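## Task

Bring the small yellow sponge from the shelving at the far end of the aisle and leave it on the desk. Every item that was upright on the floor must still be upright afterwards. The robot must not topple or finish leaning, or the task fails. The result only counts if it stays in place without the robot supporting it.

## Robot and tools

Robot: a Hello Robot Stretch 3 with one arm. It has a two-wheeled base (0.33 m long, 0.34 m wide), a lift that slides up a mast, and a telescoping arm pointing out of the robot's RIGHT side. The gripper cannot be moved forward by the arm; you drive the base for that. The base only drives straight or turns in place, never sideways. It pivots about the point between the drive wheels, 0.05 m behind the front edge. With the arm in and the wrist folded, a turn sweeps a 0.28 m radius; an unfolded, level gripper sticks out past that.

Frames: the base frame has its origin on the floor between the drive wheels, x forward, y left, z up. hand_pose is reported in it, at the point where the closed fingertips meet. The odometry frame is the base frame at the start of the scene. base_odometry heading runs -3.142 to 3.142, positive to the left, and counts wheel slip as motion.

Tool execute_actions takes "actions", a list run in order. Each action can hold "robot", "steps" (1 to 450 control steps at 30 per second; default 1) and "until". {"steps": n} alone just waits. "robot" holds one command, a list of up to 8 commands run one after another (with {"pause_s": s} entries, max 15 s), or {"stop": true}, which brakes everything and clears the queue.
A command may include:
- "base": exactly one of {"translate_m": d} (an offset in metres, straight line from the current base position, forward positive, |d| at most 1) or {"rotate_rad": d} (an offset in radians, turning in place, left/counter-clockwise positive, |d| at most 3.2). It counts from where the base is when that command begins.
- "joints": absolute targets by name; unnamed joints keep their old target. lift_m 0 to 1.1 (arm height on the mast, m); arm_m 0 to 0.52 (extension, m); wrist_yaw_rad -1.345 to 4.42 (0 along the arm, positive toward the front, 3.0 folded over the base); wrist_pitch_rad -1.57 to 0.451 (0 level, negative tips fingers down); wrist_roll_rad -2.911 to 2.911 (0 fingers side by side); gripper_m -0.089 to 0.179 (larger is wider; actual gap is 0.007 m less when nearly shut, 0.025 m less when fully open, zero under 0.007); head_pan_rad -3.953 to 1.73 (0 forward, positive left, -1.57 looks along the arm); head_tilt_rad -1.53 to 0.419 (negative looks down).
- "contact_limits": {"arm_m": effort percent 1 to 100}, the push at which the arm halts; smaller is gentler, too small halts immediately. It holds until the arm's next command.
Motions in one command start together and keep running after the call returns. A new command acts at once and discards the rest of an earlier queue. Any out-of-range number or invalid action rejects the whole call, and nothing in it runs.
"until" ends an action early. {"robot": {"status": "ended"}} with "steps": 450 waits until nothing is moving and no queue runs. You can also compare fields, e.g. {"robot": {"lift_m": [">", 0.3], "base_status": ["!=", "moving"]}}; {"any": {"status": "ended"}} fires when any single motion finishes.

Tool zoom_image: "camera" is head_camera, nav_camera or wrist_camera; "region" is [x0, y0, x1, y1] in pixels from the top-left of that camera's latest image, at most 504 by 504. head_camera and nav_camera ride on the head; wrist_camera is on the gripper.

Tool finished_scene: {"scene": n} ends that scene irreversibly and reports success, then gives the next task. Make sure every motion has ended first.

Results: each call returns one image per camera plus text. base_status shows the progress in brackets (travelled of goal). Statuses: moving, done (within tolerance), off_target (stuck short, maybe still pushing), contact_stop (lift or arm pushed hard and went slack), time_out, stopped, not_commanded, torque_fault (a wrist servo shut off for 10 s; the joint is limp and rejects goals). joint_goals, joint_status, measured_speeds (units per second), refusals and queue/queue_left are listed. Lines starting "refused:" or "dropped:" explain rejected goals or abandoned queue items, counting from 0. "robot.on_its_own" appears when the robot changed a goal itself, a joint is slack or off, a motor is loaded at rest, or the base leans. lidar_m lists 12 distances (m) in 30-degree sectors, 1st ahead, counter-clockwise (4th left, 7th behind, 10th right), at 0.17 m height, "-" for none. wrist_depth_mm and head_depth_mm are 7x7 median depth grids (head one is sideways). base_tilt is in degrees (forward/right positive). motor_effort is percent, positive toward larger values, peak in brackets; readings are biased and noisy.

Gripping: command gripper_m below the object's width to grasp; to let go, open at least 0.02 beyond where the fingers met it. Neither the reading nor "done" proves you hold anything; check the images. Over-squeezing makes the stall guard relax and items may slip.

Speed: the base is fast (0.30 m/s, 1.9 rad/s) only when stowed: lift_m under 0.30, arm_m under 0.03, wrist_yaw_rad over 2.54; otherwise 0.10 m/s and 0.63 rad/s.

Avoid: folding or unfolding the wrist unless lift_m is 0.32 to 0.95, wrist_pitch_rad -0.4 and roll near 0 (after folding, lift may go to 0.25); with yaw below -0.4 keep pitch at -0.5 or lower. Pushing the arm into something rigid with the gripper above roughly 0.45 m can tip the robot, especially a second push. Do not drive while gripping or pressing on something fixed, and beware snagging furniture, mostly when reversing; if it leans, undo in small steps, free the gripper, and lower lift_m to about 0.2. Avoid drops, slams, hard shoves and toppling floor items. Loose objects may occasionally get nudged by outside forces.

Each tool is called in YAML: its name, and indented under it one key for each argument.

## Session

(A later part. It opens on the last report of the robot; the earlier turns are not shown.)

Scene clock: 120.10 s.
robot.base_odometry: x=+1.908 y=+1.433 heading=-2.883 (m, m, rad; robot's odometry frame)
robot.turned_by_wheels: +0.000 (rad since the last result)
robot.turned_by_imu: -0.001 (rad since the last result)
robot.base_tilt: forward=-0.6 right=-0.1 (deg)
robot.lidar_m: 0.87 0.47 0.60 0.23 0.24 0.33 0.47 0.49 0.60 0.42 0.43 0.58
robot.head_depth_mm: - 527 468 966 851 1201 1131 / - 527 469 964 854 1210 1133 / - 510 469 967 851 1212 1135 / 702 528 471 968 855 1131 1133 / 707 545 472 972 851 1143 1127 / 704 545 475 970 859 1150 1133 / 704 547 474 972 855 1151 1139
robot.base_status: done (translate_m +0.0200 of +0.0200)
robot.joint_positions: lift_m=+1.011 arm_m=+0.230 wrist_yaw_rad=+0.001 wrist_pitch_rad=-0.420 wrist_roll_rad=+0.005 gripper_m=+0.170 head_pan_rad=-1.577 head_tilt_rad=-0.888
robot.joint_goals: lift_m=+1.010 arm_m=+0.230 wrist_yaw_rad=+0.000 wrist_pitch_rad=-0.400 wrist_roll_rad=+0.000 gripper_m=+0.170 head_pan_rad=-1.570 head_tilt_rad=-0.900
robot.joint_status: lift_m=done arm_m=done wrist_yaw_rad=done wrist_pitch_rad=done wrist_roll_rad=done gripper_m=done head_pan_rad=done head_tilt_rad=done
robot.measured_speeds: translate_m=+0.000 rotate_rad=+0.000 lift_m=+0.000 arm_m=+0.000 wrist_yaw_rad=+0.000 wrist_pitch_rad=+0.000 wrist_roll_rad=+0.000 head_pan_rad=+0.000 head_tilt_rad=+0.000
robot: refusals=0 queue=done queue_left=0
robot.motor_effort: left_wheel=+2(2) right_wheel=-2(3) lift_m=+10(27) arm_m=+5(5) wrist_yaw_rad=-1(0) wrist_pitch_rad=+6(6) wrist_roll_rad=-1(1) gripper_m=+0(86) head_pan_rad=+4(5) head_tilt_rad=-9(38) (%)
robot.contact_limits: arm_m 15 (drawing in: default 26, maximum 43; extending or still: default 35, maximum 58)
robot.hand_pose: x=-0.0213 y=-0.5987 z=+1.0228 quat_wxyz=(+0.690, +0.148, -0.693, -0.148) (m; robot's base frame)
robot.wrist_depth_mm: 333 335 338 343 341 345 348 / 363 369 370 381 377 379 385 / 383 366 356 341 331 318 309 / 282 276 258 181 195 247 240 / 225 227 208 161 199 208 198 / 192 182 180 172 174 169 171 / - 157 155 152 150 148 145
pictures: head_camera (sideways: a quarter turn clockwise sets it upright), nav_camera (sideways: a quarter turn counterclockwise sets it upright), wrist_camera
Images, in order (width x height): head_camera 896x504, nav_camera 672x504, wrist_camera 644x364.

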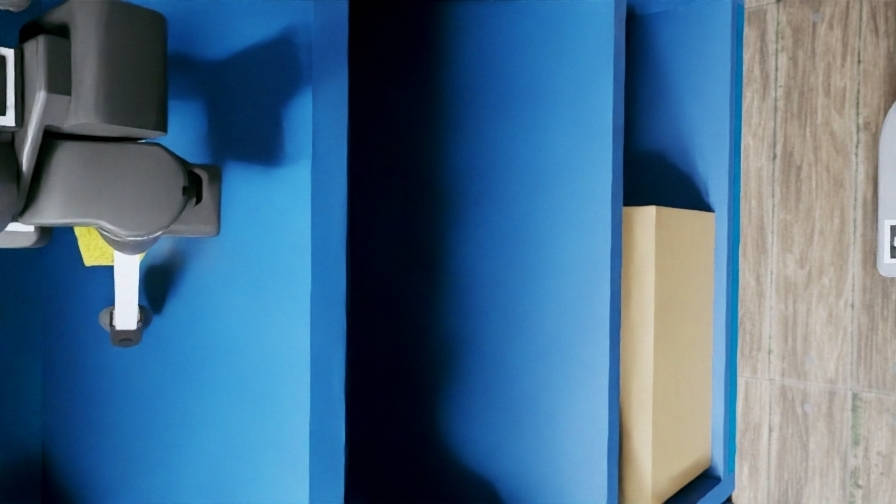

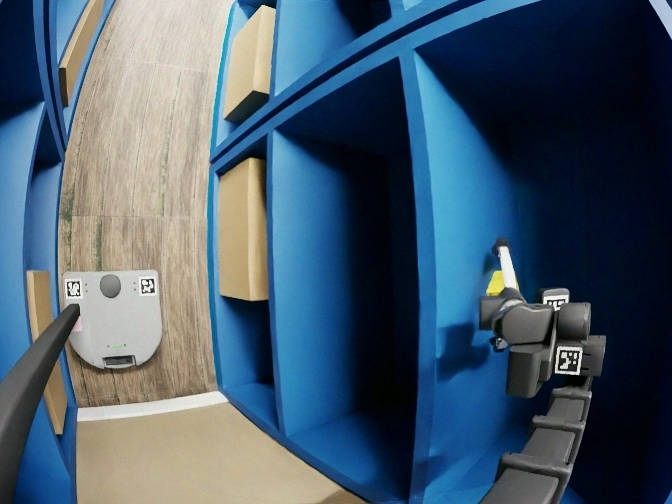

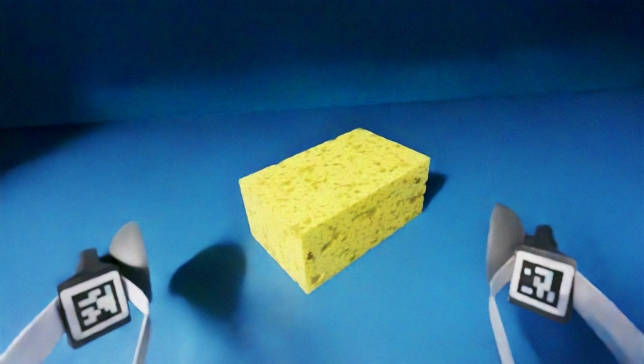

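execute_actions:
  actions:
    - {"robot":{"joints":{"lift_m":1.0}},"steps":100,"until":{"robot":{"status":"ended"}}}

Scene clock: 121.27 s.
robot.base_odometry: x=+1.908 y=+1.433 heading=-2.883 (m, m, rad; robot's odometry frame)
robot.turned_by_wheels: +0.000 (rad since the last result)
robot.turned_by_imu: +0.000 (rad since the last result)
robot.base_tilt: forward=-0.7 right=+0.0 (deg)
robot.lidar_m: 0.87 0.47 0.60 0.23 0.24 0.33 0.47 0.49 0.60 0.42 0.44 0.58
robot.head_depth_mm: - 525 468 967 852 1192 1127 / - 518 468 965 854 1203 1133 / - 497 468 967 852 1205 1139 / 699 528 472 967 854 1140 1133 / 701 528 472 966 855 1143 1137 / 704 546 474 972 853 1146 1132 / 705 548 475 970 857 1152 1128
robot.base_status: done (translate_m +0.0200 of +0.0200)
robot.joint_positions: lift_m=+1.001 arm_m=+0.230 wrist_yaw_rad=+0.001 wrist_pitch_rad=-0.420 wrist_roll_rad=+0.005 gripper_m=+0.170 head_pan_rad=-1.577 head_tilt_rad=-0.888
robot.joint_goals: lift_m=+1.000 arm_m=+0.230 wrist_yaw_rad=+0.000 wrist_pitch_rad=-0.400 wrist_roll_rad=+0.000 gripper_m=+0.170 head_pan_rad=-1.570 head_tilt_rad=-0.900
robot.joint_status: lift_m=done arm_m=done wrist_yaw_rad=done wrist_pitch_rad=done wrist_roll_rad=done gripper_m=done head_pan_rad=done head_tilt_rad=done
robot.measured_speeds: translate_m=+0.000 rotate_rad=+0.000 lift_m=+0.000 arm_m=+0.000 wrist_yaw_rad=+0.000 wrist_pitch_rad=+0.000 wrist_roll_rad=+0.000 head_pan_rad=+0.000 head_tilt_rad=+0.000
robot: refusals=0 queue=done queue_left=0
robot.motor_effort: left_wheel=+3(2) right_wheel=-2(3) lift_m=+9(10) arm_m=+5(5) wrist_yaw_rad=+0(0) wrist_pitch_rad=+7(6) wrist_roll_rad=-2(1) gripper_m=+0(1) head_pan_rad=+3(4) head_tilt_rad=-8(7) (%)
robot.contact_limits: arm_m 15 (drawing in: default 26, maximum 43; extending or still: default 35, maximum 58)
robot.hand_pose: x=-0.0213 y=-0.5987 z=+1.0128 quat_wxyz=(+0.690, +0.148, -0.693, -0.148) (m; robot's base frame)
robot.wrist_depth_mm: 332 335 341 341 344 350 353 / 362 364 369 373 371 373 373 / 364 342 330 301 304 298 288 / 264 257 230 164 196 230 224 / 210 212 194 165 191 194 185 / - 171 168 164 162 157 159 / - 146 144 142 139 138 135
pictures: head_camera (sideways: a quarter turn clockwise sets it upright), nav_camera (sideways: a quarter turn counterclockwise sets it upright), wrist_camera
Images, in order (width x height): head_camera 896x504, nav_camera 672x504, wrist_camera 644x364.

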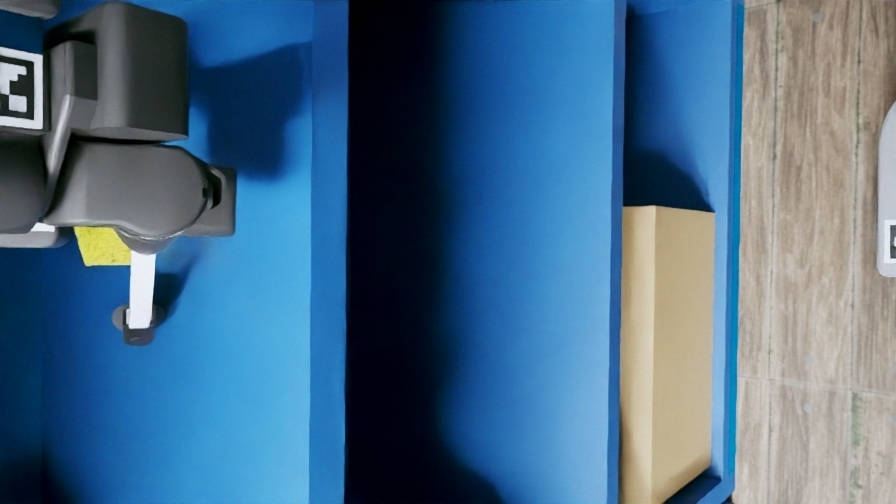

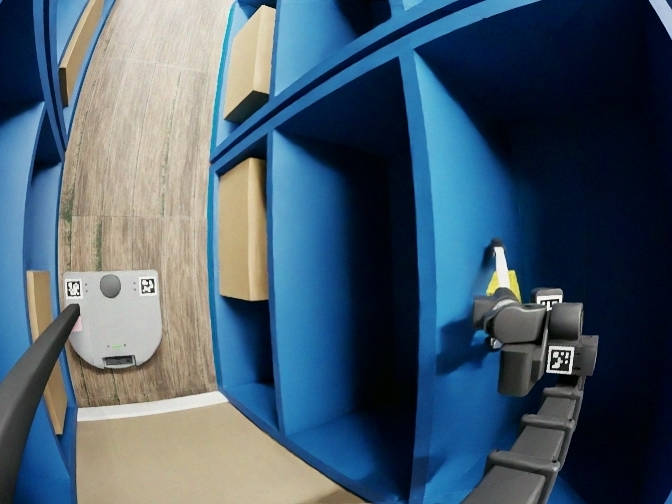

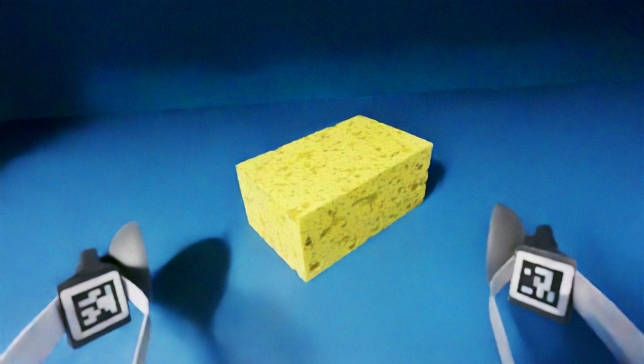

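execute_actions:
  actions:
    - {"robot":[{"joints":{"arm_m":0.26},"contact_limits":{"arm_m":15}},{"joints":{"gripper_m":0.0}}],"steps":250,"until":{"robot":{"status":"ended"}}}

Scene clock: 124.73 s.
robot.base_odometry: x=+1.908 y=+1.433 heading=-2.883 (m, m, rad; robot's odometry frame)
robot.turned_by_wheels: +0.000 (rad since the last result)
robot.turned_by_imu: -0.001 (rad since the last result)
robot.base_tilt: forward=-0.6 right=+0.0 (deg)
robot.lidar_m: 0.87 0.47 0.60 0.23 0.24 0.33 0.47 0.49 0.60 0.42 0.43 0.58
robot.head_depth_mm: 711 541 467 964 850 1205 1126 / - 535 468 965 851 1203 1132 / - 520 469 962 855 1210 1142 / 701 537 470 967 850 1134 1139 / 703 546 472 966 854 1140 1133 / 704 546 473 967 856 1159 1130 / 704 546 474 967 856 1152 1134
robot.base_status: done (translate_m +0.0200 of +0.0200)
robot.joint_positions: lift_m=+1.001 arm_m=+0.260 wrist_yaw_rad=-0.002 wrist_pitch_rad=-0.412 wrist_roll_rad=+0.002 gripper_m=+0.000 head_pan_rad=-1.577 head_tilt_rad=-0.889
robot.joint_goals: lift_m=+1.000 arm_m=+0.260 wrist_yaw_rad=+0.000 wrist_pitch_rad=-0.400 wrist_roll_rad=+0.000 gripper_m=+0.000 head_pan_rad=-1.570 head_tilt_rad=-0.900
robot.joint_status: lift_m=done arm_m=done wrist_yaw_rad=done wrist_pitch_rad=done wrist_roll_rad=done gripper_m=done head_pan_rad=done head_tilt_rad=done
robot.measured_speeds: translate_m=+0.000 rotate_rad=+0.000 lift_m=+0.000 arm_m=+0.000 wrist_yaw_rad=+0.000 wrist_pitch_rad=+0.000 wrist_roll_rad=+0.000 head_pan_rad=+0.000 head_tilt_rad=+0.000
robot: refusals=0 queue=done queue_left=0
robot.motor_effort: left_wheel=+3(2) right_wheel=-2(2) lift_m=+9(10) arm_m=+4(6) wrist_yaw_rad=+3(4) wrist_pitch_rad=+4(6) wrist_roll_rad=+0(1) gripper_m=-3(98) head_pan_rad=+4(4) head_tilt_rad=-7(8) (%)
robot.contact_limits: arm_m 15 (drawing in: default 26, maximum 43; extending or still: default 35, maximum 58)
robot.hand_pose: x=-0.0221 y=-0.6297 z=+1.0146 quat_wxyz=(+0.691, +0.144, -0.693, -0.146) (m; robot's base frame)
robot.wrist_depth_mm: 302 307 313 315 314 320 321 / 332 335 342 341 306 345 356 / 349 351 336 318 270 285 294 / 266 261 253 247 240 235 227 / 214 208 205 - 196 191 187 / 174 172 173 - 163 161 158 / 149 148 145 143 142 139 137
pictures: head_camera (sideways: a quarter turn clockwise sets it upright), nav_camera (sideways: a quarter turn counterclockwise sets it upright), wrist_camera
Images, in order (width x height): head_camera 896x504, nav_camera 672x504, wrist_camera 644x364.

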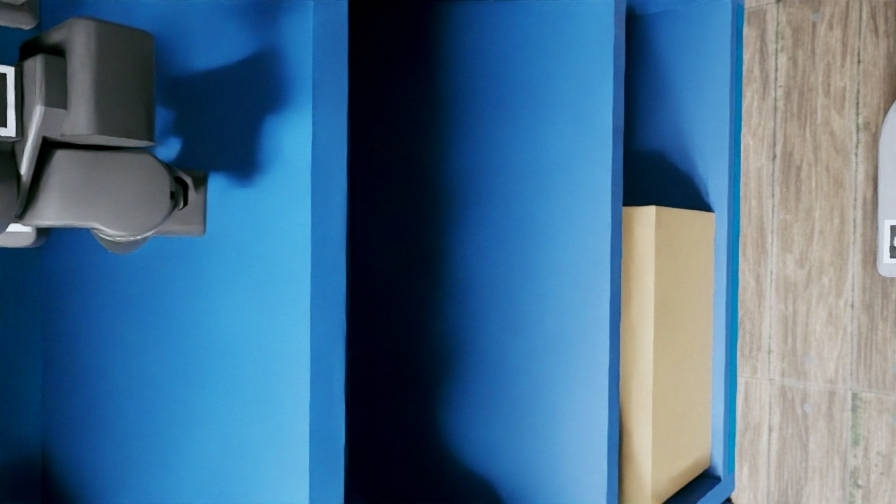

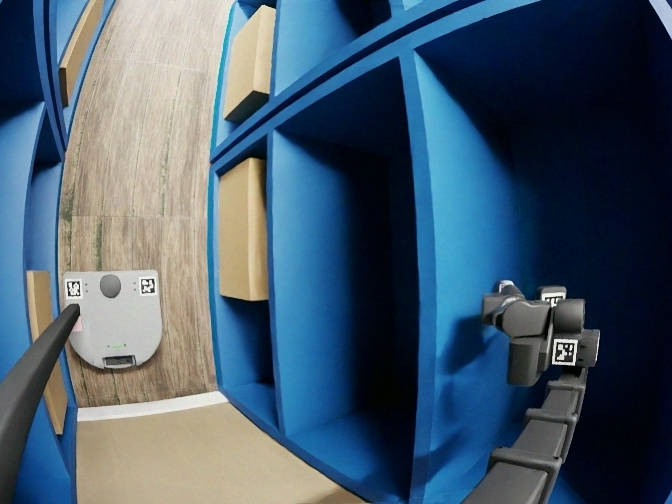

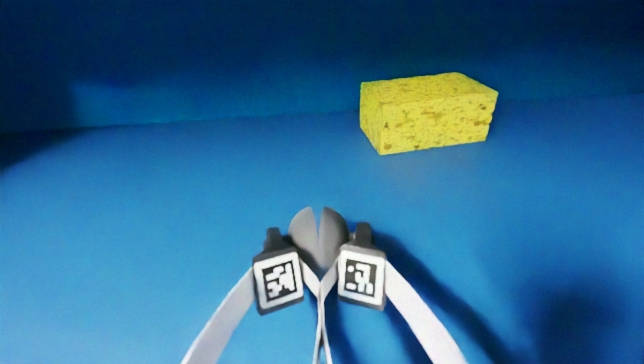

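execute_actions:
  actions:
    - {"robot":[{"joints":{"gripper_m":0.17,"arm_m":0.16}},{"base":{"translate_m":-0.083}},{"joints":{"arm_m":0.33},"contact_limits":{"arm_m":15}}],"steps":400,"until":{"robot":{"status":"ended"}}}

Scene clock: 131.47 s.
robot.base_odometry: x=+1.988 y=+1.454 heading=-2.883 (m, m, rad; robot's odometry frame)
robot.turned_by_wheels: +0.000 (rad since the last result)
robot.turned_by_imu: -0.001 (rad since the last result)
robot.base_tilt: forward=-0.6 right=-0.1 (deg)
robot.lidar_m: 0.87 0.55 0.24 0.23 0.24 0.33 0.39 0.40 0.52 0.42 0.44 0.60
robot.head_depth_mm: 670 543 467 967 851 1154 1113 / - 543 469 967 857 1212 1130 / - 542 470 964 855 1211 1140 / 707 543 468 970 850 1204 1130 / 707 545 470 964 851 1133 1138 / 702 545 472 968 854 1147 1133 / 703 546 473 969 851 1151 1132
robot.base_status: done (translate_m -0.0830 of -0.0830)
robot.joint_positions: lift_m=+1.001 arm_m=+0.330 wrist_yaw_rad=+0.001 wrist_pitch_rad=-0.414 wrist_roll_rad=+0.002 gripper_m=+0.170 head_pan_rad=-1.577 head_tilt_rad=-0.889
robot.joint_goals: lift_m=+1.000 arm_m=+0.330 wrist_yaw_rad=+0.000 wrist_pitch_rad=-0.400 wrist_roll_rad=+0.000 gripper_m=+0.170 head_pan_rad=-1.570 head_tilt_rad=-0.900
robot.joint_status: lift_m=done arm_m=done wrist_yaw_rad=done wrist_pitch_rad=done wrist_roll_rad=done gripper_m=done head_pan_rad=done head_tilt_rad=done
robot.measured_speeds: translate_m=+0.000 rotate_rad=+0.000 lift_m=+0.000 arm_m=+0.000 wrist_yaw_rad=+0.000 wrist_pitch_rad=+0.000 wrist_roll_rad=+0.000 head_pan_rad=+0.000 head_tilt_rad=+0.000
robot: refusals=0 queue=done queue_left=0
robot.motor_effort: left_wheel=+2(4) right_wheel=-2(7) lift_m=+10(9) arm_m=+5(5) wrist_yaw_rad=+0(2) wrist_pitch_rad=+4(4) wrist_roll_rad=+0(1) gripper_m=+0(84) head_pan_rad=+4(4) head_tilt_rad=-7(7) (%)
robot.contact_limits: arm_m 15 (drawing in: default 26, maximum 43; extending or still: default 35, maximum 58)
robot.hand_pose: x=-0.0213 y=-0.6995 z=+1.0142 quat_wxyz=(+0.692, +0.146, -0.692, -0.145) (m; robot's base frame)
robot.wrist_depth_mm: 242 242 247 249 250 254 258 / 261 266 268 271 275 275 280 / 291 294 296 217 273 291 295 / 266 259 253 208 219 233 227 / 212 213 203 199 193 195 186 / - 171 169 166 163 158 162 / - 146 145 143 141 139 136
pictures: head_camera (sideways: a quarter turn clockwise sets it upright), nav_camera (sideways: a quarter turn counterclockwise sets it upright), wrist_camera
Images, in order (width x height): head_camera 896x504, nav_camera 672x504, wrist_camera 644x364.

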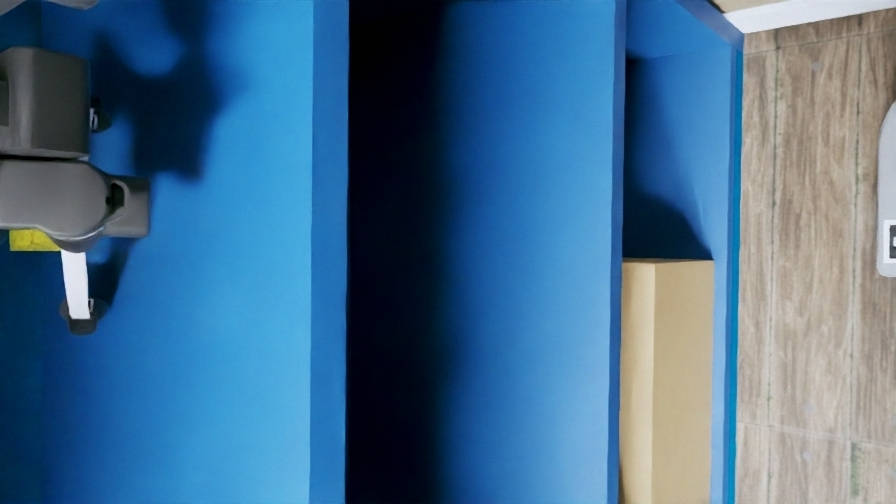

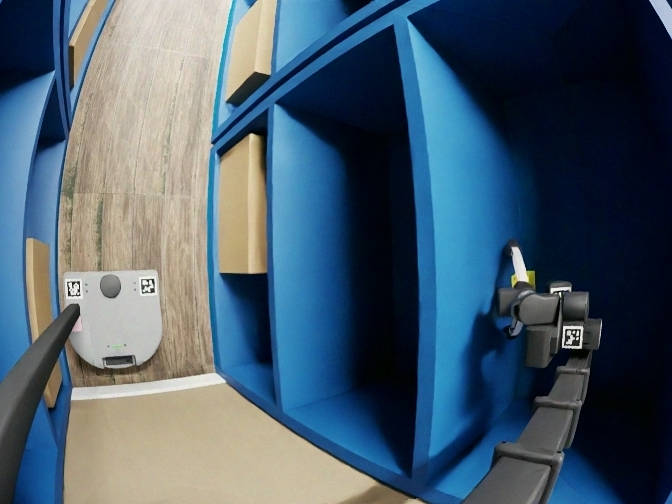

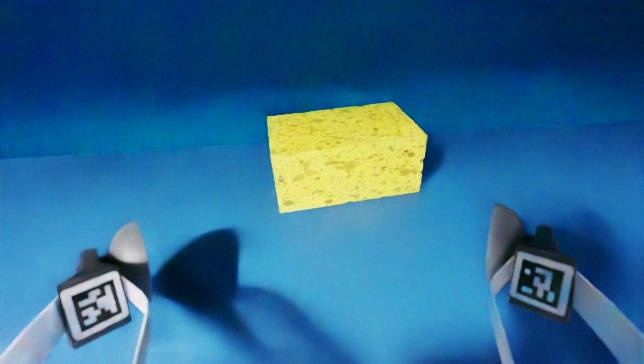

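execute_actions:
  actions:
    - {"robot":{"joints":{"arm_m":0.39},"contact_limits":{"arm_m":15}},"steps":150,"until":{"robot":{"status":"ended"}}}

Scene clock: 133.13 s.
robot.base_odometry: x=+1.988 y=+1.454 heading=-2.883 (m, m, rad; robot's odometry frame)
robot.turned_by_wheels: +0.000 (rad since the last result)
robot.turned_by_imu: +0.000 (rad since the last result)
robot.base_tilt: forward=-0.6 right=+0.0 (deg)
robot.lidar_m: 0.87 0.54 0.24 0.23 0.24 0.33 0.39 0.40 0.52 0.42 0.43 0.60
robot.head_depth_mm: 683 542 468 962 850 1157 1114 / 647 542 468 967 854 1207 1134 / 646 546 469 967 853 1211 1139 / 671 543 469 972 851 1201 1131 / 674 544 472 967 853 1141 1128 / 702 546 472 971 855 1147 1133 / 703 545 473 969 852 1152 1134
robot.base_status: done (translate_m -0.0830 of -0.0830)
robot.joint_positions: lift_m=+1.001 arm_m=+0.390 wrist_yaw_rad=+0.001 wrist_pitch_rad=-0.414 wrist_roll_rad=+0.002 gripper_m=+0.170 head_pan_rad=-1.577 head_tilt_rad=-0.889
robot.joint_goals: lift_m=+1.000 arm_m=+0.390 wrist_yaw_rad=+0.000 wrist_pitch_rad=-0.400 wrist_roll_rad=+0.000 gripper_m=+0.170 head_pan_rad=-1.570 head_tilt_rad=-0.900
robot.joint_status: lift_m=done arm_m=done wrist_yaw_rad=done wrist_pitch_rad=done wrist_roll_rad=done gripper_m=done head_pan_rad=done head_tilt_rad=done
robot.measured_speeds: translate_m=+0.000 rotate_rad=+0.000 lift_m=+0.000 arm_m=+0.000 wrist_yaw_rad=+0.000 wrist_pitch_rad=+0.000 wrist_roll_rad=+0.000 head_pan_rad=+0.000 head_tilt_rad=+0.000
robot: refusals=0 queue=done queue_left=0
robot.motor_effort: left_wheel=+3(3) right_wheel=-2(2) lift_m=+10(10) arm_m=+5(5) wrist_yaw_rad=+0(0) wrist_pitch_rad=+4(4) wrist_roll_rad=-1(0) gripper_m=+0(0) head_pan_rad=+3(4) head_tilt_rad=-7(7) (%)
robot.contact_limits: arm_m 15 (drawing in: default 26, maximum 43; extending or still: default 35, maximum 58)
robot.hand_pose: x=-0.0213 y=-0.7595 z=+1.0142 quat_wxyz=(+0.692, +0.146, -0.692, -0.145) (m; robot's base frame)
robot.wrist_depth_mm: 188 190 192 194 196 196 199 / 205 206 210 212 213 215 218 / 225 227 229 228 230 237 241 / 243 245 243 165 161 233 226 / 211 214 201 152 163 196 185 / - 171 167 163 163 158 161 / - 147 145 143 140 139 137
pictures: head_camera (sideways: a quarter turn clockwise sets it upright), nav_camera (sideways: a quarter turn counterclockwise sets it upright), wrist_camera
Images, in order (width x height): head_camera 896x504, nav_camera 672x504, wrist_camera 644x364.

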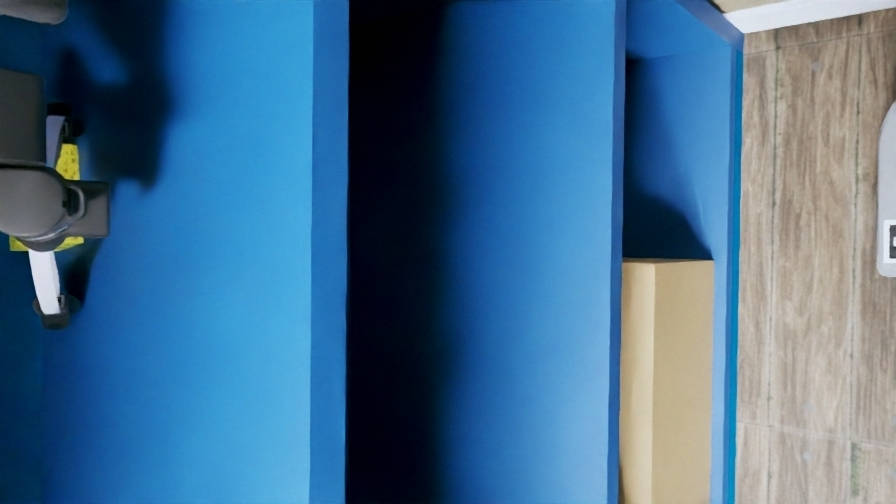

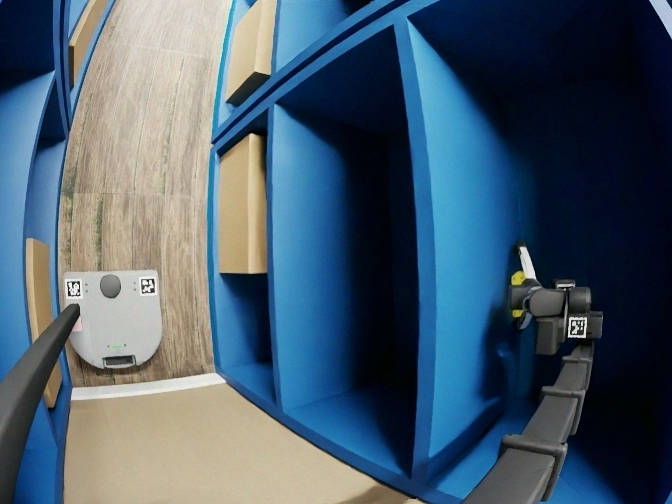

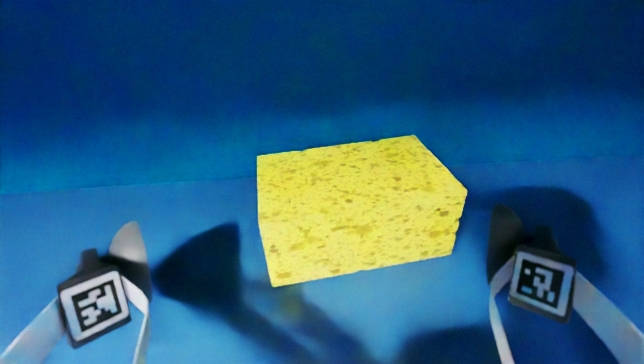

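execute_actions:
  actions:
    - {"robot":{"joints":{"gripper_m":0.02}},"steps":150,"until":{"robot":{"status":"ended"}}}

Scene clock: 135.30 s.
robot.base_odometry: x=+1.988 y=+1.454 heading=-2.884 (m, m, rad; robot's odometry frame)
robot.turned_by_wheels: +0.000 (rad since the last result)
robot.turned_by_imu: -0.001 (rad since the last result)
robot.base_tilt: forward=-0.6 right=-0.1 (deg)
robot.lidar_m: 0.87 0.55 0.24 0.23 0.24 0.33 0.39 0.40 0.52 0.42 0.44 0.60
robot.head_depth_mm: 682 541 467 968 853 1155 1111 / 671 544 468 963 851 1213 1134 / 647 544 469 971 853 1210 1143 / 673 545 470 965 851 1201 1130 / 700 545 471 966 852 1137 1128 / 705 545 472 969 857 1149 1133 / 704 547 474 970 857 1160 1133
robot.base_status: done (translate_m -0.0830 of -0.0830)
robot.joint_positions: lift_m=+1.001 arm_m=+0.390 wrist_yaw_rad=-0.006 wrist_pitch_rad=-0.408 wrist_roll_rad=+0.002 gripper_m=+0.020 head_pan_rad=-1.577 head_tilt_rad=-0.889
robot.joint_goals: lift_m=+1.000 arm_m=+0.390 wrist_yaw_rad=+0.000 wrist_pitch_rad=-0.400 wrist_roll_rad=+0.000 gripper_m=+0.020 head_pan_rad=-1.570 head_tilt_rad=-0.900
robot.joint_status: lift_m=done arm_m=done wrist_yaw_rad=done wrist_pitch_rad=done wrist_roll_rad=done gripper_m=done head_pan_rad=done head_tilt_rad=done
robot.measured_speeds: translate_m=+0.000 rotate_rad=+0.000 lift_m=+0.000 arm_m=+0.000 wrist_yaw_rad=+0.000 wrist_pitch_rad=+0.000 wrist_roll_rad=+0.000 head_pan_rad=+0.000 head_tilt_rad=+0.000
robot: refusals=0 queue=done queue_left=0
robot.motor_effort: left_wheel=+1(3) right_wheel=+0(2) lift_m=+10(9) arm_m=+5(5) wrist_yaw_rad=+4(5) wrist_pitch_rad=+2(4) wrist_roll_rad=+0(0) gripper_m=-7(84) head_pan_rad=+3(4) head_tilt_rad=-7(8) (%)
robot.contact_limits: arm_m 15 (drawing in: default 26, maximum 43; extending or still: default 35, maximum 58)
robot.hand_pose: x=-0.0230 y=-0.7602 z=+1.0155 quat_wxyz=(+0.692, +0.141, -0.693, -0.146) (m; robot's base frame)
robot.wrist_depth_mm: 187 190 192 193 195 198 200 / 205 207 208 211 215 217 220 / 224 225 229 222 228 239 243 / 245 245 242 168 183 238 230 / 213 211 211 169 195 192 189 / 176 174 177 167 164 162 159 / 150 149 145 144 142 140 137
pictures: head_camera (sideways: a quarter turn clockwise sets it upright), nav_camera (sideways: a quarter turn counterclockwise sets it upright), wrist_camera
Images, in order (width x height): head_camera 896x504, nav_camera 672x504, wrist_camera 644x364.

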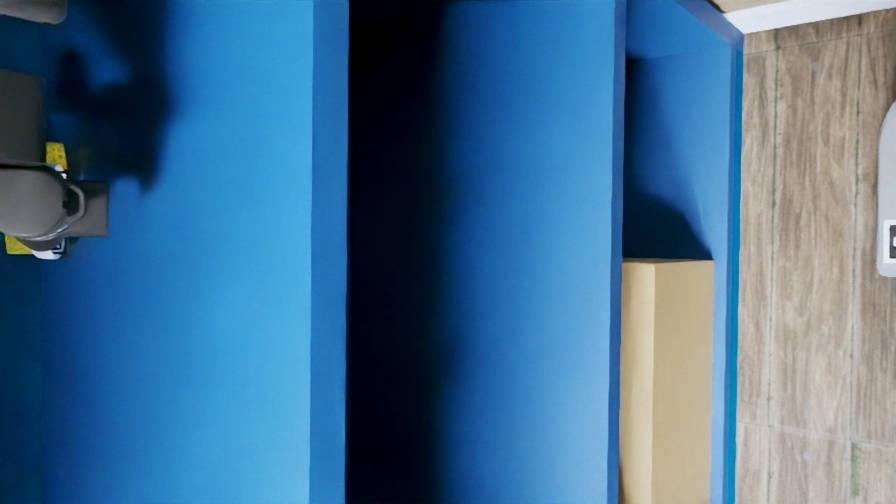

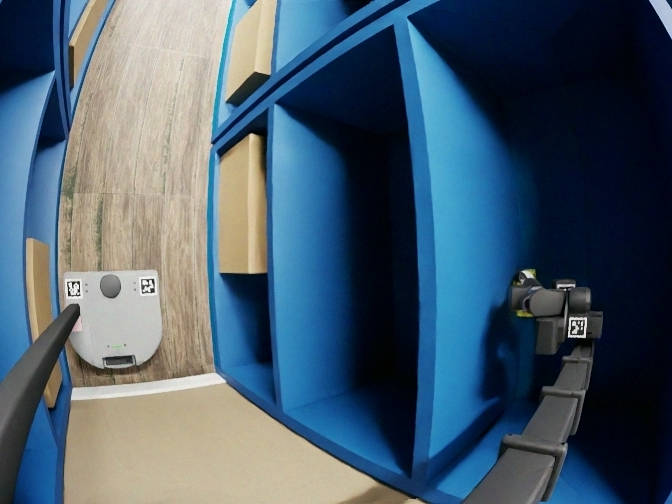

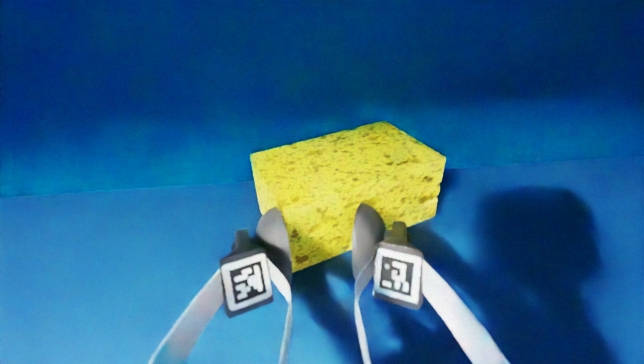

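execute_actions:
  actions:
    - {"robot":[{"joints":{"gripper_m":0.17}},{"joints":{"arm_m":0.43},"contact_limits":{"arm_m":15}}],"steps":200,"until":{"robot":{"status":"ended"}}}

Scene clock: 139.27 s.
robot.base_odometry: x=+1.988 y=+1.454 heading=-2.883 (m, m, rad; robot's odometry frame)
robot.turned_by_wheels: +0.000 (rad since the last result)
robot.turned_by_imu: -0.001 (rad since the last result)
robot.base_tilt: forward=-0.7 right=-0.1 (deg)
robot.lidar_m: 0.87 0.55 0.24 0.23 0.24 0.33 0.39 0.41 0.52 0.42 0.43 0.60
robot.head_depth_mm: 670 541 467 964 853 1153 1117 / 673 543 468 959 850 1206 1125 / 648 543 469 962 854 1211 1136 / 675 546 468 964 852 1199 1139 / 686 545 470 966 853 1138 1131 / 701 545 472 969 853 1147 1131 / 703 546 472 968 857 1155 1137
robot.base_status: done (translate_m -0.0830 of -0.0830)
robot.joint_positions: lift_m=+1.001 arm_m=+0.430 wrist_yaw_rad=+0.002 wrist_pitch_rad=-0.413 wrist_roll_rad=+0.002 gripper_m=+0.170 head_pan_rad=-1.577 head_tilt_rad=-0.889
robot.joint_goals: lift_m=+1.000 arm_m=+0.430 wrist_yaw_rad=+0.000 wrist_pitch_rad=-0.400 wrist_roll_rad=+0.000 gripper_m=+0.170 head_pan_rad=-1.570 head_tilt_rad=-0.900
robot.joint_status: lift_m=done arm_m=done wrist_yaw_rad=done wrist_pitch_rad=done wrist_roll_rad=done gripper_m=done head_pan_rad=done head_tilt_rad=done
robot.measured_speeds: translate_m=+0.000 rotate_rad=+0.000 lift_m=+0.000 arm_m=+0.000 wrist_yaw_rad=+0.000 wrist_pitch_rad=+0.000 wrist_roll_rad=+0.000 head_pan_rad=+0.000 head_tilt_rad=+0.000
robot: refusals=0 queue=done queue_left=0
robot.motor_effort: left_wheel=+3(2) right_wheel=-3(4) lift_m=+10(10) arm_m=+5(5) wrist_yaw_rad=-1(5) wrist_pitch_rad=+4(4) wrist_roll_rad=+0(0) gripper_m=+0(86) head_pan_rad=+4(4) head_tilt_rad=-8(7) (%)
robot.contact_limits: arm_m 15 (drawing in: default 26, maximum 43; extending or still: default 35, maximum 58)
robot.hand_pose: x=-0.0211 y=-0.7995 z=+1.0143 quat_wxyz=(+0.692, +0.146, -0.692, -0.145) (m; robot's base frame)
robot.wrist_depth_mm: 153 154 156 157 158 159 162 / 167 168 170 171 173 175 177 / 182 184 187 189 188 194 196 / 203 205 203 165 160 211 214 / 209 212 194 133 142 190 186 / - 171 168 136 157 158 161 / - 146 145 143 140 138 136
pictures: head_camera (sideways: a quarter turn clockwise sets it upright), nav_camera (sideways: a quarter turn counterclockwise sets it upright), wrist_camera
Images, in order (width x height): head_camera 896x504, nav_camera 672x504, wrist_camera 644x364.

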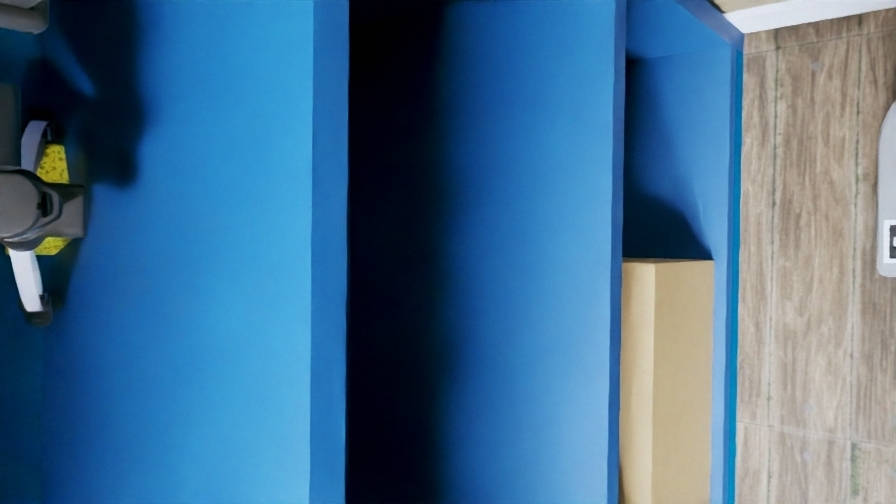

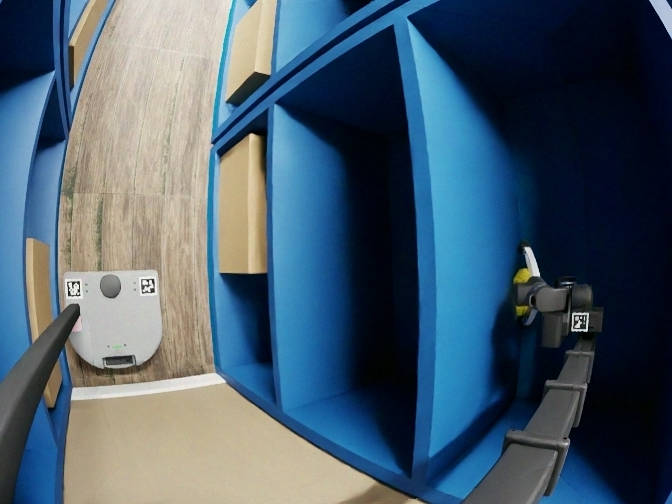

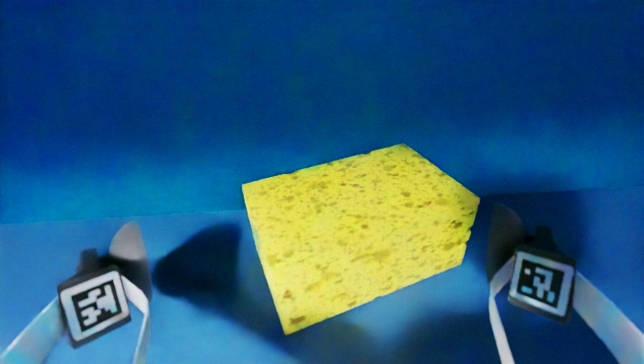

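Pads now look level with the sponge's ends, so I'll close again.

execute_actions:
  actions:
    - {"robot":{"joints":{"gripper_m":0.02}},"steps":150,"until":{"robot":{"status":"ended"}}}

Scene clock: 141.10 s.
robot.base_odometry: x=+1.988 y=+1.454 heading=-2.884 (m, m, rad; robot's odometry frame)
robot.turned_by_wheels: +0.000 (rad since the last result)
robot.turned_by_imu: -0.001 (rad since the last result)
robot.base_tilt: forward=-0.6 right=-0.1 (deg)
robot.lidar_m: 0.87 0.55 0.24 0.23 0.24 0.33 0.39 0.40 0.52 0.42 0.43 0.60
robot.head_depth_mm: 670 542 467 966 853 1156 1115 / 697 542 468 966 854 1205 1131 / 646 545 469 965 849 1214 1142 / 661 544 469 967 857 1207 1131 / 702 544 471 964 856 1139 1136 / 701 545 472 966 854 1148 1131 / 701 546 473 969 857 1150 1135
robot.base_status: done (translate_m -0.0830 of -0.0830)
robot.joint_positions: lift_m=+1.001 arm_m=+0.430 wrist_yaw_rad=-0.005 wrist_pitch_rad=-0.413 wrist_roll_rad=+0.002 gripper_m=+0.022 head_pan_rad=-1.577 head_tilt_rad=-0.889
robot.joint_goals: lift_m=+1.000 arm_m=+0.430 wrist_yaw_rad=+0.000 wrist_pitch_rad=-0.400 wrist_roll_rad=+0.000 gripper_m=+0.020 head_pan_rad=-1.570 head_tilt_rad=-0.900
robot.joint_status: lift_m=done arm_m=done wrist_yaw_rad=done wrist_pitch_rad=done wrist_roll_rad=done gripper_m=done head_pan_rad=done head_tilt_rad=done
robot.measured_speeds: translate_m=+0.000 rotate_rad=+0.000 lift_m=+0.000 arm_m=+0.000 wrist_yaw_rad=+0.000 wrist_pitch_rad=+0.000 wrist_roll_rad=+0.000 head_pan_rad=+0.000 head_tilt_rad=+0.000
robot: refusals=0 queue=done queue_left=0
robot.motor_effort: left_wheel=+1(3) right_wheel=+0(3) lift_m=+9(10) arm_m=+5(5) wrist_yaw_rad=+5(5) wrist_pitch_rad=+4(4) wrist_roll_rad=+0(0) gripper_m=-35(98) head_pan_rad=+4(4) head_tilt_rad=-8(8) (%)
robot.contact_limits: arm_m 15 (drawing in: default 26, maximum 43; extending or still: default 35, maximum 58)
robot.hand_pose: x=-0.0228 y=-0.7996 z=+1.0144 quat_wxyz=(+0.691, +0.143, -0.693, -0.147) (m; robot's base frame)
robot.wrist_depth_mm: 152 153 155 157 159 160 162 / 166 167 170 172 173 175 178 / 182 183 186 189 190 194 197 / 203 205 176 164 205 213 214 / 211 206 134 138 152 190 186 / 173 176 132 150 159 162 157 / 148 146 144 142 140 138 137
pictures: head_camera (sideways: a quarter turn clockwise sets it upright), nav_camera (sideways: a quarter turn counterclockwise sets it upright), wrist_camera
Images, in order (width x height): head_camera 896x504, nav_camera 672x504, wrist_camera 644x364.

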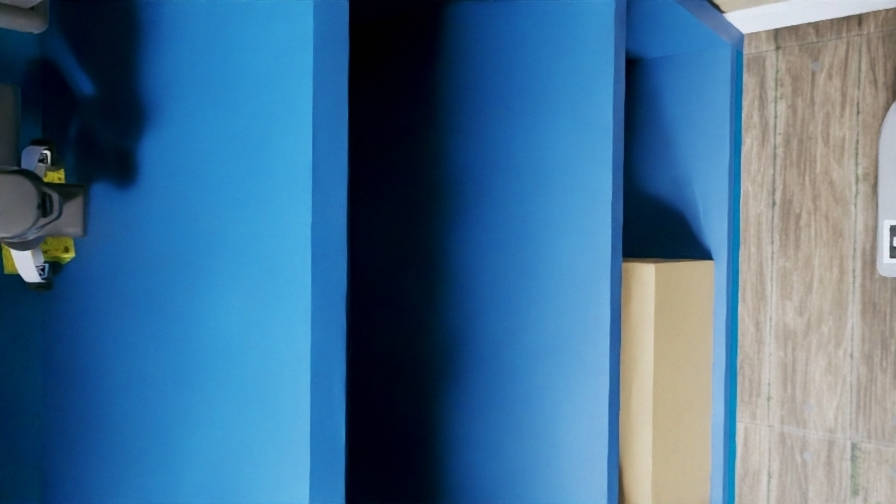

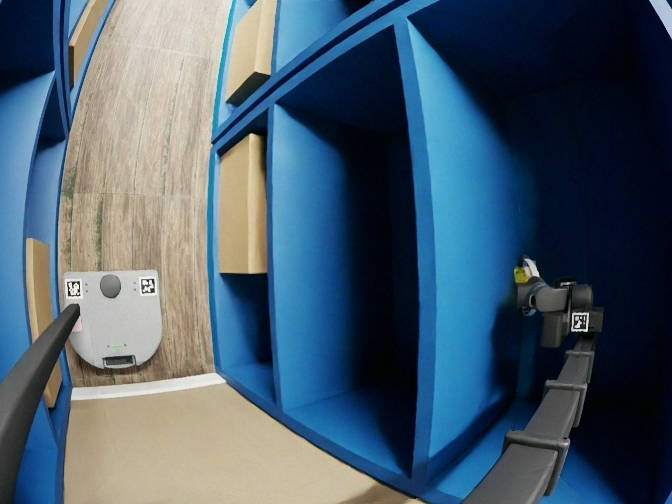

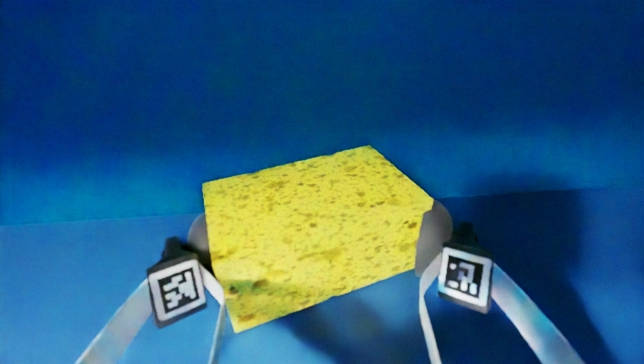

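execute_actions:
  actions:
    - {"robot":[{"joints":{"lift_m":1.05}},{"joints":{"arm_m":0.3},"contact_limits":{"arm_m":26}}],"steps":250,"until":{"robot":{"status":"ended"}}}

Scene clock: 144.50 s.
robot.base_odometry: x=+1.988 y=+1.454 heading=-2.883 (m, m, rad; robot's odometry frame)
robot.turned_by_wheels: +0.000 (rad since the last result)
robot.turned_by_imu: -0.001 (rad since the last result)
robot.base_tilt: forward=-0.7 right=-0.1 (deg)
robot.lidar_m: 0.87 0.55 0.24 0.23 0.24 0.33 0.39 0.40 0.52 0.42 0.43 0.60
robot.head_depth_mm: 696 541 468 962 849 1153 1114 / 698 542 468 964 852 1204 1129 / 646 544 469 965 855 1216 1141 / 672 543 469 966 854 1209 1132 / 703 545 471 966 854 1141 1130 / 701 545 471 968 854 1149 1129 / 703 547 473 971 858 1149 1134
robot.base_status: done (translate_m -0.0830 of -0.0830)
robot.joint_positions: lift_m=+1.049 arm_m=+0.300 wrist_yaw_rad=+0.000 wrist_pitch_rad=-0.422 wrist_roll_rad=+0.002 gripper_m=+0.027 head_pan_rad=-1.577 head_tilt_rad=-0.889
robot.joint_goals: lift_m=+1.050 arm_m=+0.300 wrist_yaw_rad=+0.000 wrist_pitch_rad=-0.400 wrist_roll_rad=+0.000 gripper_m=+0.027 head_pan_rad=-1.570 head_tilt_rad=-0.900
robot.joint_status: lift_m=done arm_m=done wrist_yaw_rad=done wrist_pitch_rad=done wrist_roll_rad=done gripper_m=done head_pan_rad=done head_tilt_rad=done
robot.measured_speeds: translate_m=+0.000 rotate_rad=+0.000 lift_m=+0.000 arm_m=+0.000 wrist_yaw_rad=+0.000 wrist_pitch_rad=+0.000 wrist_roll_rad=+0.000 head_pan_rad=+0.000 head_tilt_rad=+0.000
robot: refusals=0 queue=done queue_left=0
robot.on_its_own: gripper_m is held at +0.027, not at your +0.020, by its stall guard, which is not easing now
robot.motor_effort: left_wheel=+2(2) right_wheel=-2(3) lift_m=+28(32) arm_m=-5(5) wrist_yaw_rad=+1(5) wrist_pitch_rad=+7(17) wrist_roll_rad=+0(0) gripper_m=+0(31) head_pan_rad=+4(4) head_tilt_rad=-8(7) (%)
robot.contact_limits: arm_m 26 (drawing in: default 26, maximum 43; extending or still: default 35, maximum 58)
robot.hand_pose: x=-0.0216 y=-0.6693 z=+1.0613 quat_wxyz=(+0.691, +0.148, -0.692, -0.149) (m; robot's base frame)
robot.wrist_depth_mm: 269 270 272 273 279 280 282 / 293 296 301 302 306 308 309 / 323 328 332 323 335 338 338 / 343 344 336 261 305 312 303 / 281 275 277 257 261 255 249 / 234 231 234 217 221 215 211 / 201 198 195 194 189 187 183
pictures: head_camera (sideways: a quarter turn clockwise sets it upright), nav_camera (sideways: a quarter turn counterclockwise sets it upright), wrist_camera
Images, in order (width x height): head_camera 896x504, nav_camera 672x504, wrist_camera 644x364.

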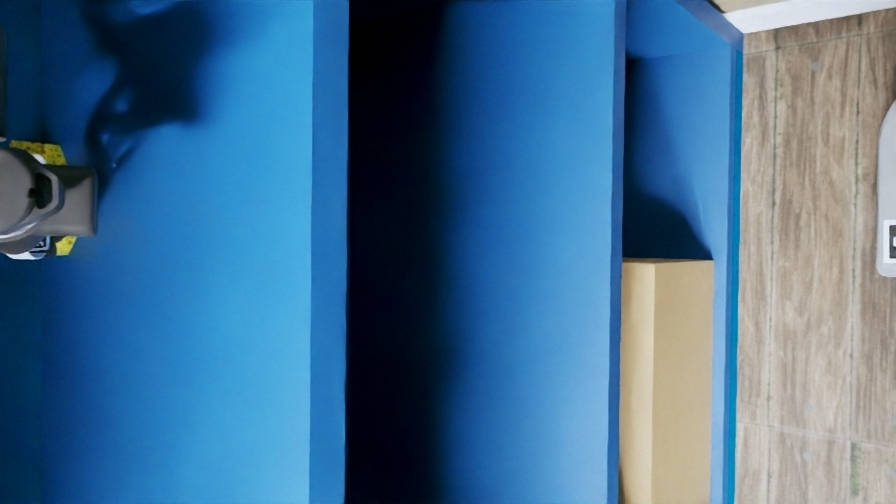

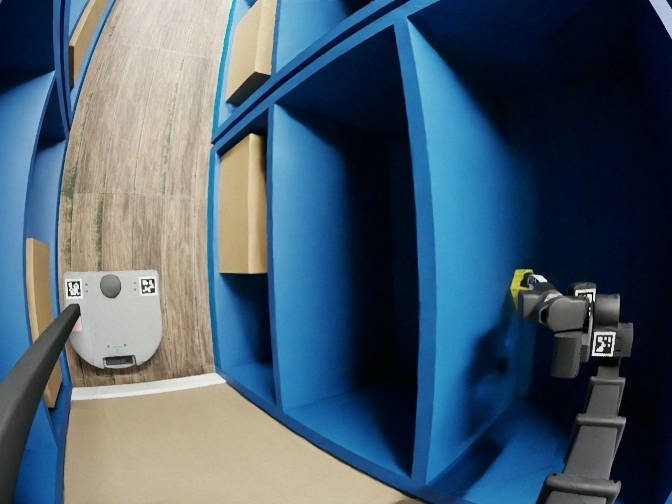

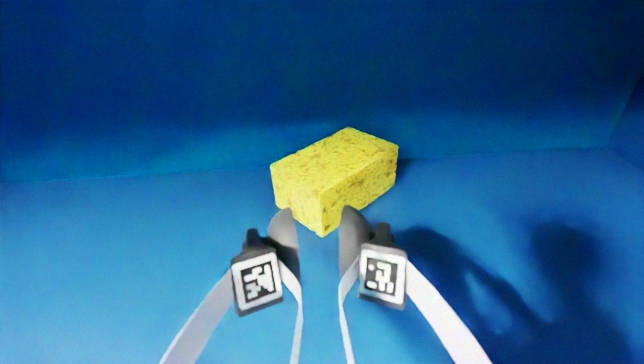

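execute_actions:
  actions:
    - {"robot":[{"joints":{"gripper_m":0.17}},{"joints":{"lift_m":1.0}},{"joints":{"arm_m":0.40},"contact_limits":{"arm_m":15}}],"steps":300,"until":{"robot":{"status":"ended"}}}

Scene clock: 149.80 s.
robot.base_odometry: x=+1.988 y=+1.454 heading=-2.883 (m, m, rad; robot's odometry frame)
robot.turned_by_wheels: +0.000 (rad since the last result)
robot.turned_by_imu: -0.001 (rad since the last result)
robot.base_tilt: forward=-0.7 right=+0.0 (deg)
robot.lidar_m: 0.87 0.55 0.24 0.23 0.24 0.33 0.39 0.40 0.52 0.42 0.44 0.60
robot.head_depth_mm: 695 542 469 965 854 1156 1118 / 645 542 469 963 854 1206 1125 / 647 544 468 959 852 1207 1136 / 673 543 468 965 856 1209 1134 / 675 545 470 962 852 1141 1128 / 702 545 472 965 856 1143 1134 / 701 546 473 972 852 1153 1131
robot.base_status: done (translate_m -0.0830 of -0.0830)
robot.joint_positions: lift_m=+1.001 arm_m=+0.400 wrist_yaw_rad=+0.000 wrist_pitch_rad=-0.421 wrist_roll_rad=+0.002 gripper_m=+0.170 head_pan_rad=-1.577 head_tilt_rad=-0.889
robot.joint_goals: lift_m=+1.000 arm_m=+0.400 wrist_yaw_rad=+0.000 wrist_pitch_rad=-0.400 wrist_roll_rad=+0.000 gripper_m=+0.170 head_pan_rad=-1.570 head_tilt_rad=-0.900
robot.joint_status: lift_m=done arm_m=done wrist_yaw_rad=done wrist_pitch_rad=done wrist_roll_rad=done gripper_m=done head_pan_rad=done head_tilt_rad=done
robot.measured_speeds: translate_m=+0.000 rotate_rad=+0.000 lift_m=+0.000 arm_m=+0.000 wrist_yaw_rad=+0.000 wrist_pitch_rad=+0.000 wrist_roll_rad=+0.000 head_pan_rad=+0.000 head_tilt_rad=+0.000
robot: refusals=0 queue=done queue_left=0
robot.motor_effort: left_wheel=+2(2) right_wheel=-2(2) lift_m=+9(32) arm_m=+5(5) wrist_yaw_rad=+0(1) wrist_pitch_rad=+7(7) wrist_roll_rad=+0(0) gripper_m=+0(87) head_pan_rad=+4(4) head_tilt_rad=-7(8) (%)
robot.contact_limits: arm_m 15 (drawing in: default 26, maximum 43; extending or still: default 35, maximum 58)
robot.hand_pose: x=-0.0216 y=-0.7687 z=+1.0127 quat_wxyz=(+0.691, +0.148, -0.692, -0.148) (m; robot's base frame)
robot.wrist_depth_mm: 181 181 183 185 186 187 189 / 196 197 200 203 203 208 207 / 215 217 219 218 216 229 230 / 235 235 235 162 173 229 225 / 207 209 191 139 177 192 184 / - 168 168 153 161 156 159 / - 144 143 141 139 138 135
pictures: head_camera (sideways: a quarter turn clockwise sets it upright), nav_camera (sideways: a quarter turn counterclockwise sets it upright), wrist_camera
Images, in order (width x height): head_camera 896x504, nav_camera 672x504, wrist_camera 644x364.

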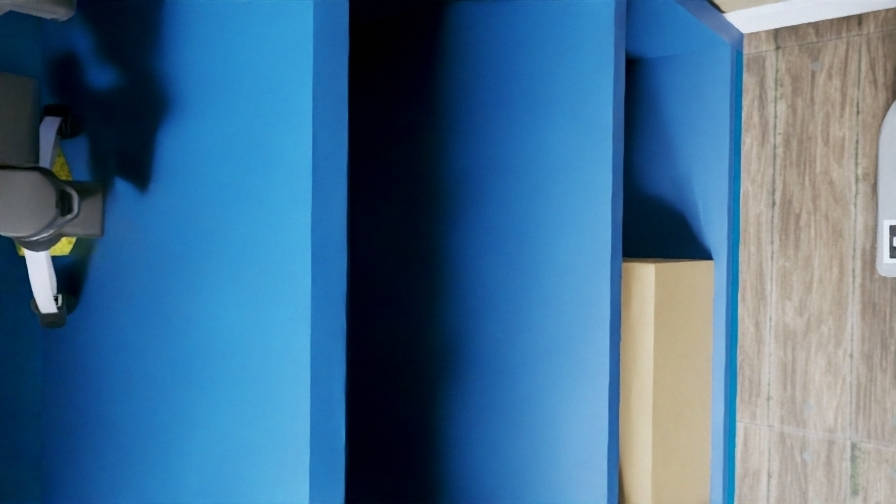

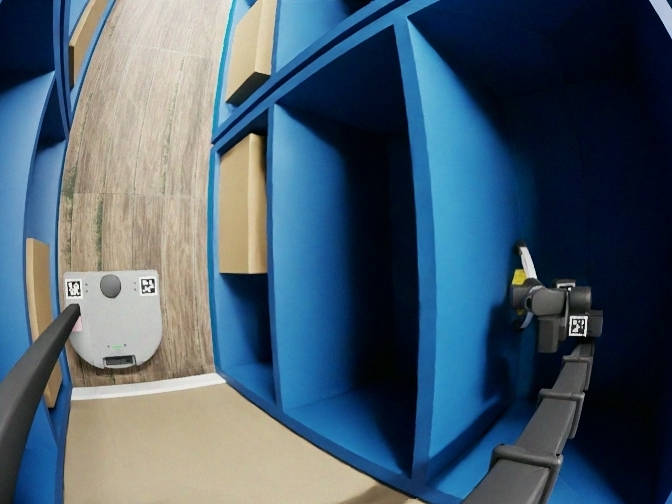

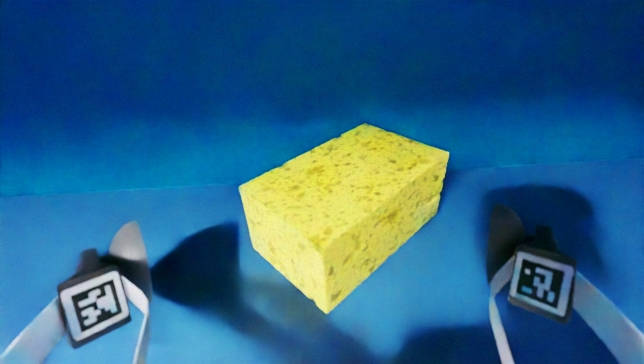

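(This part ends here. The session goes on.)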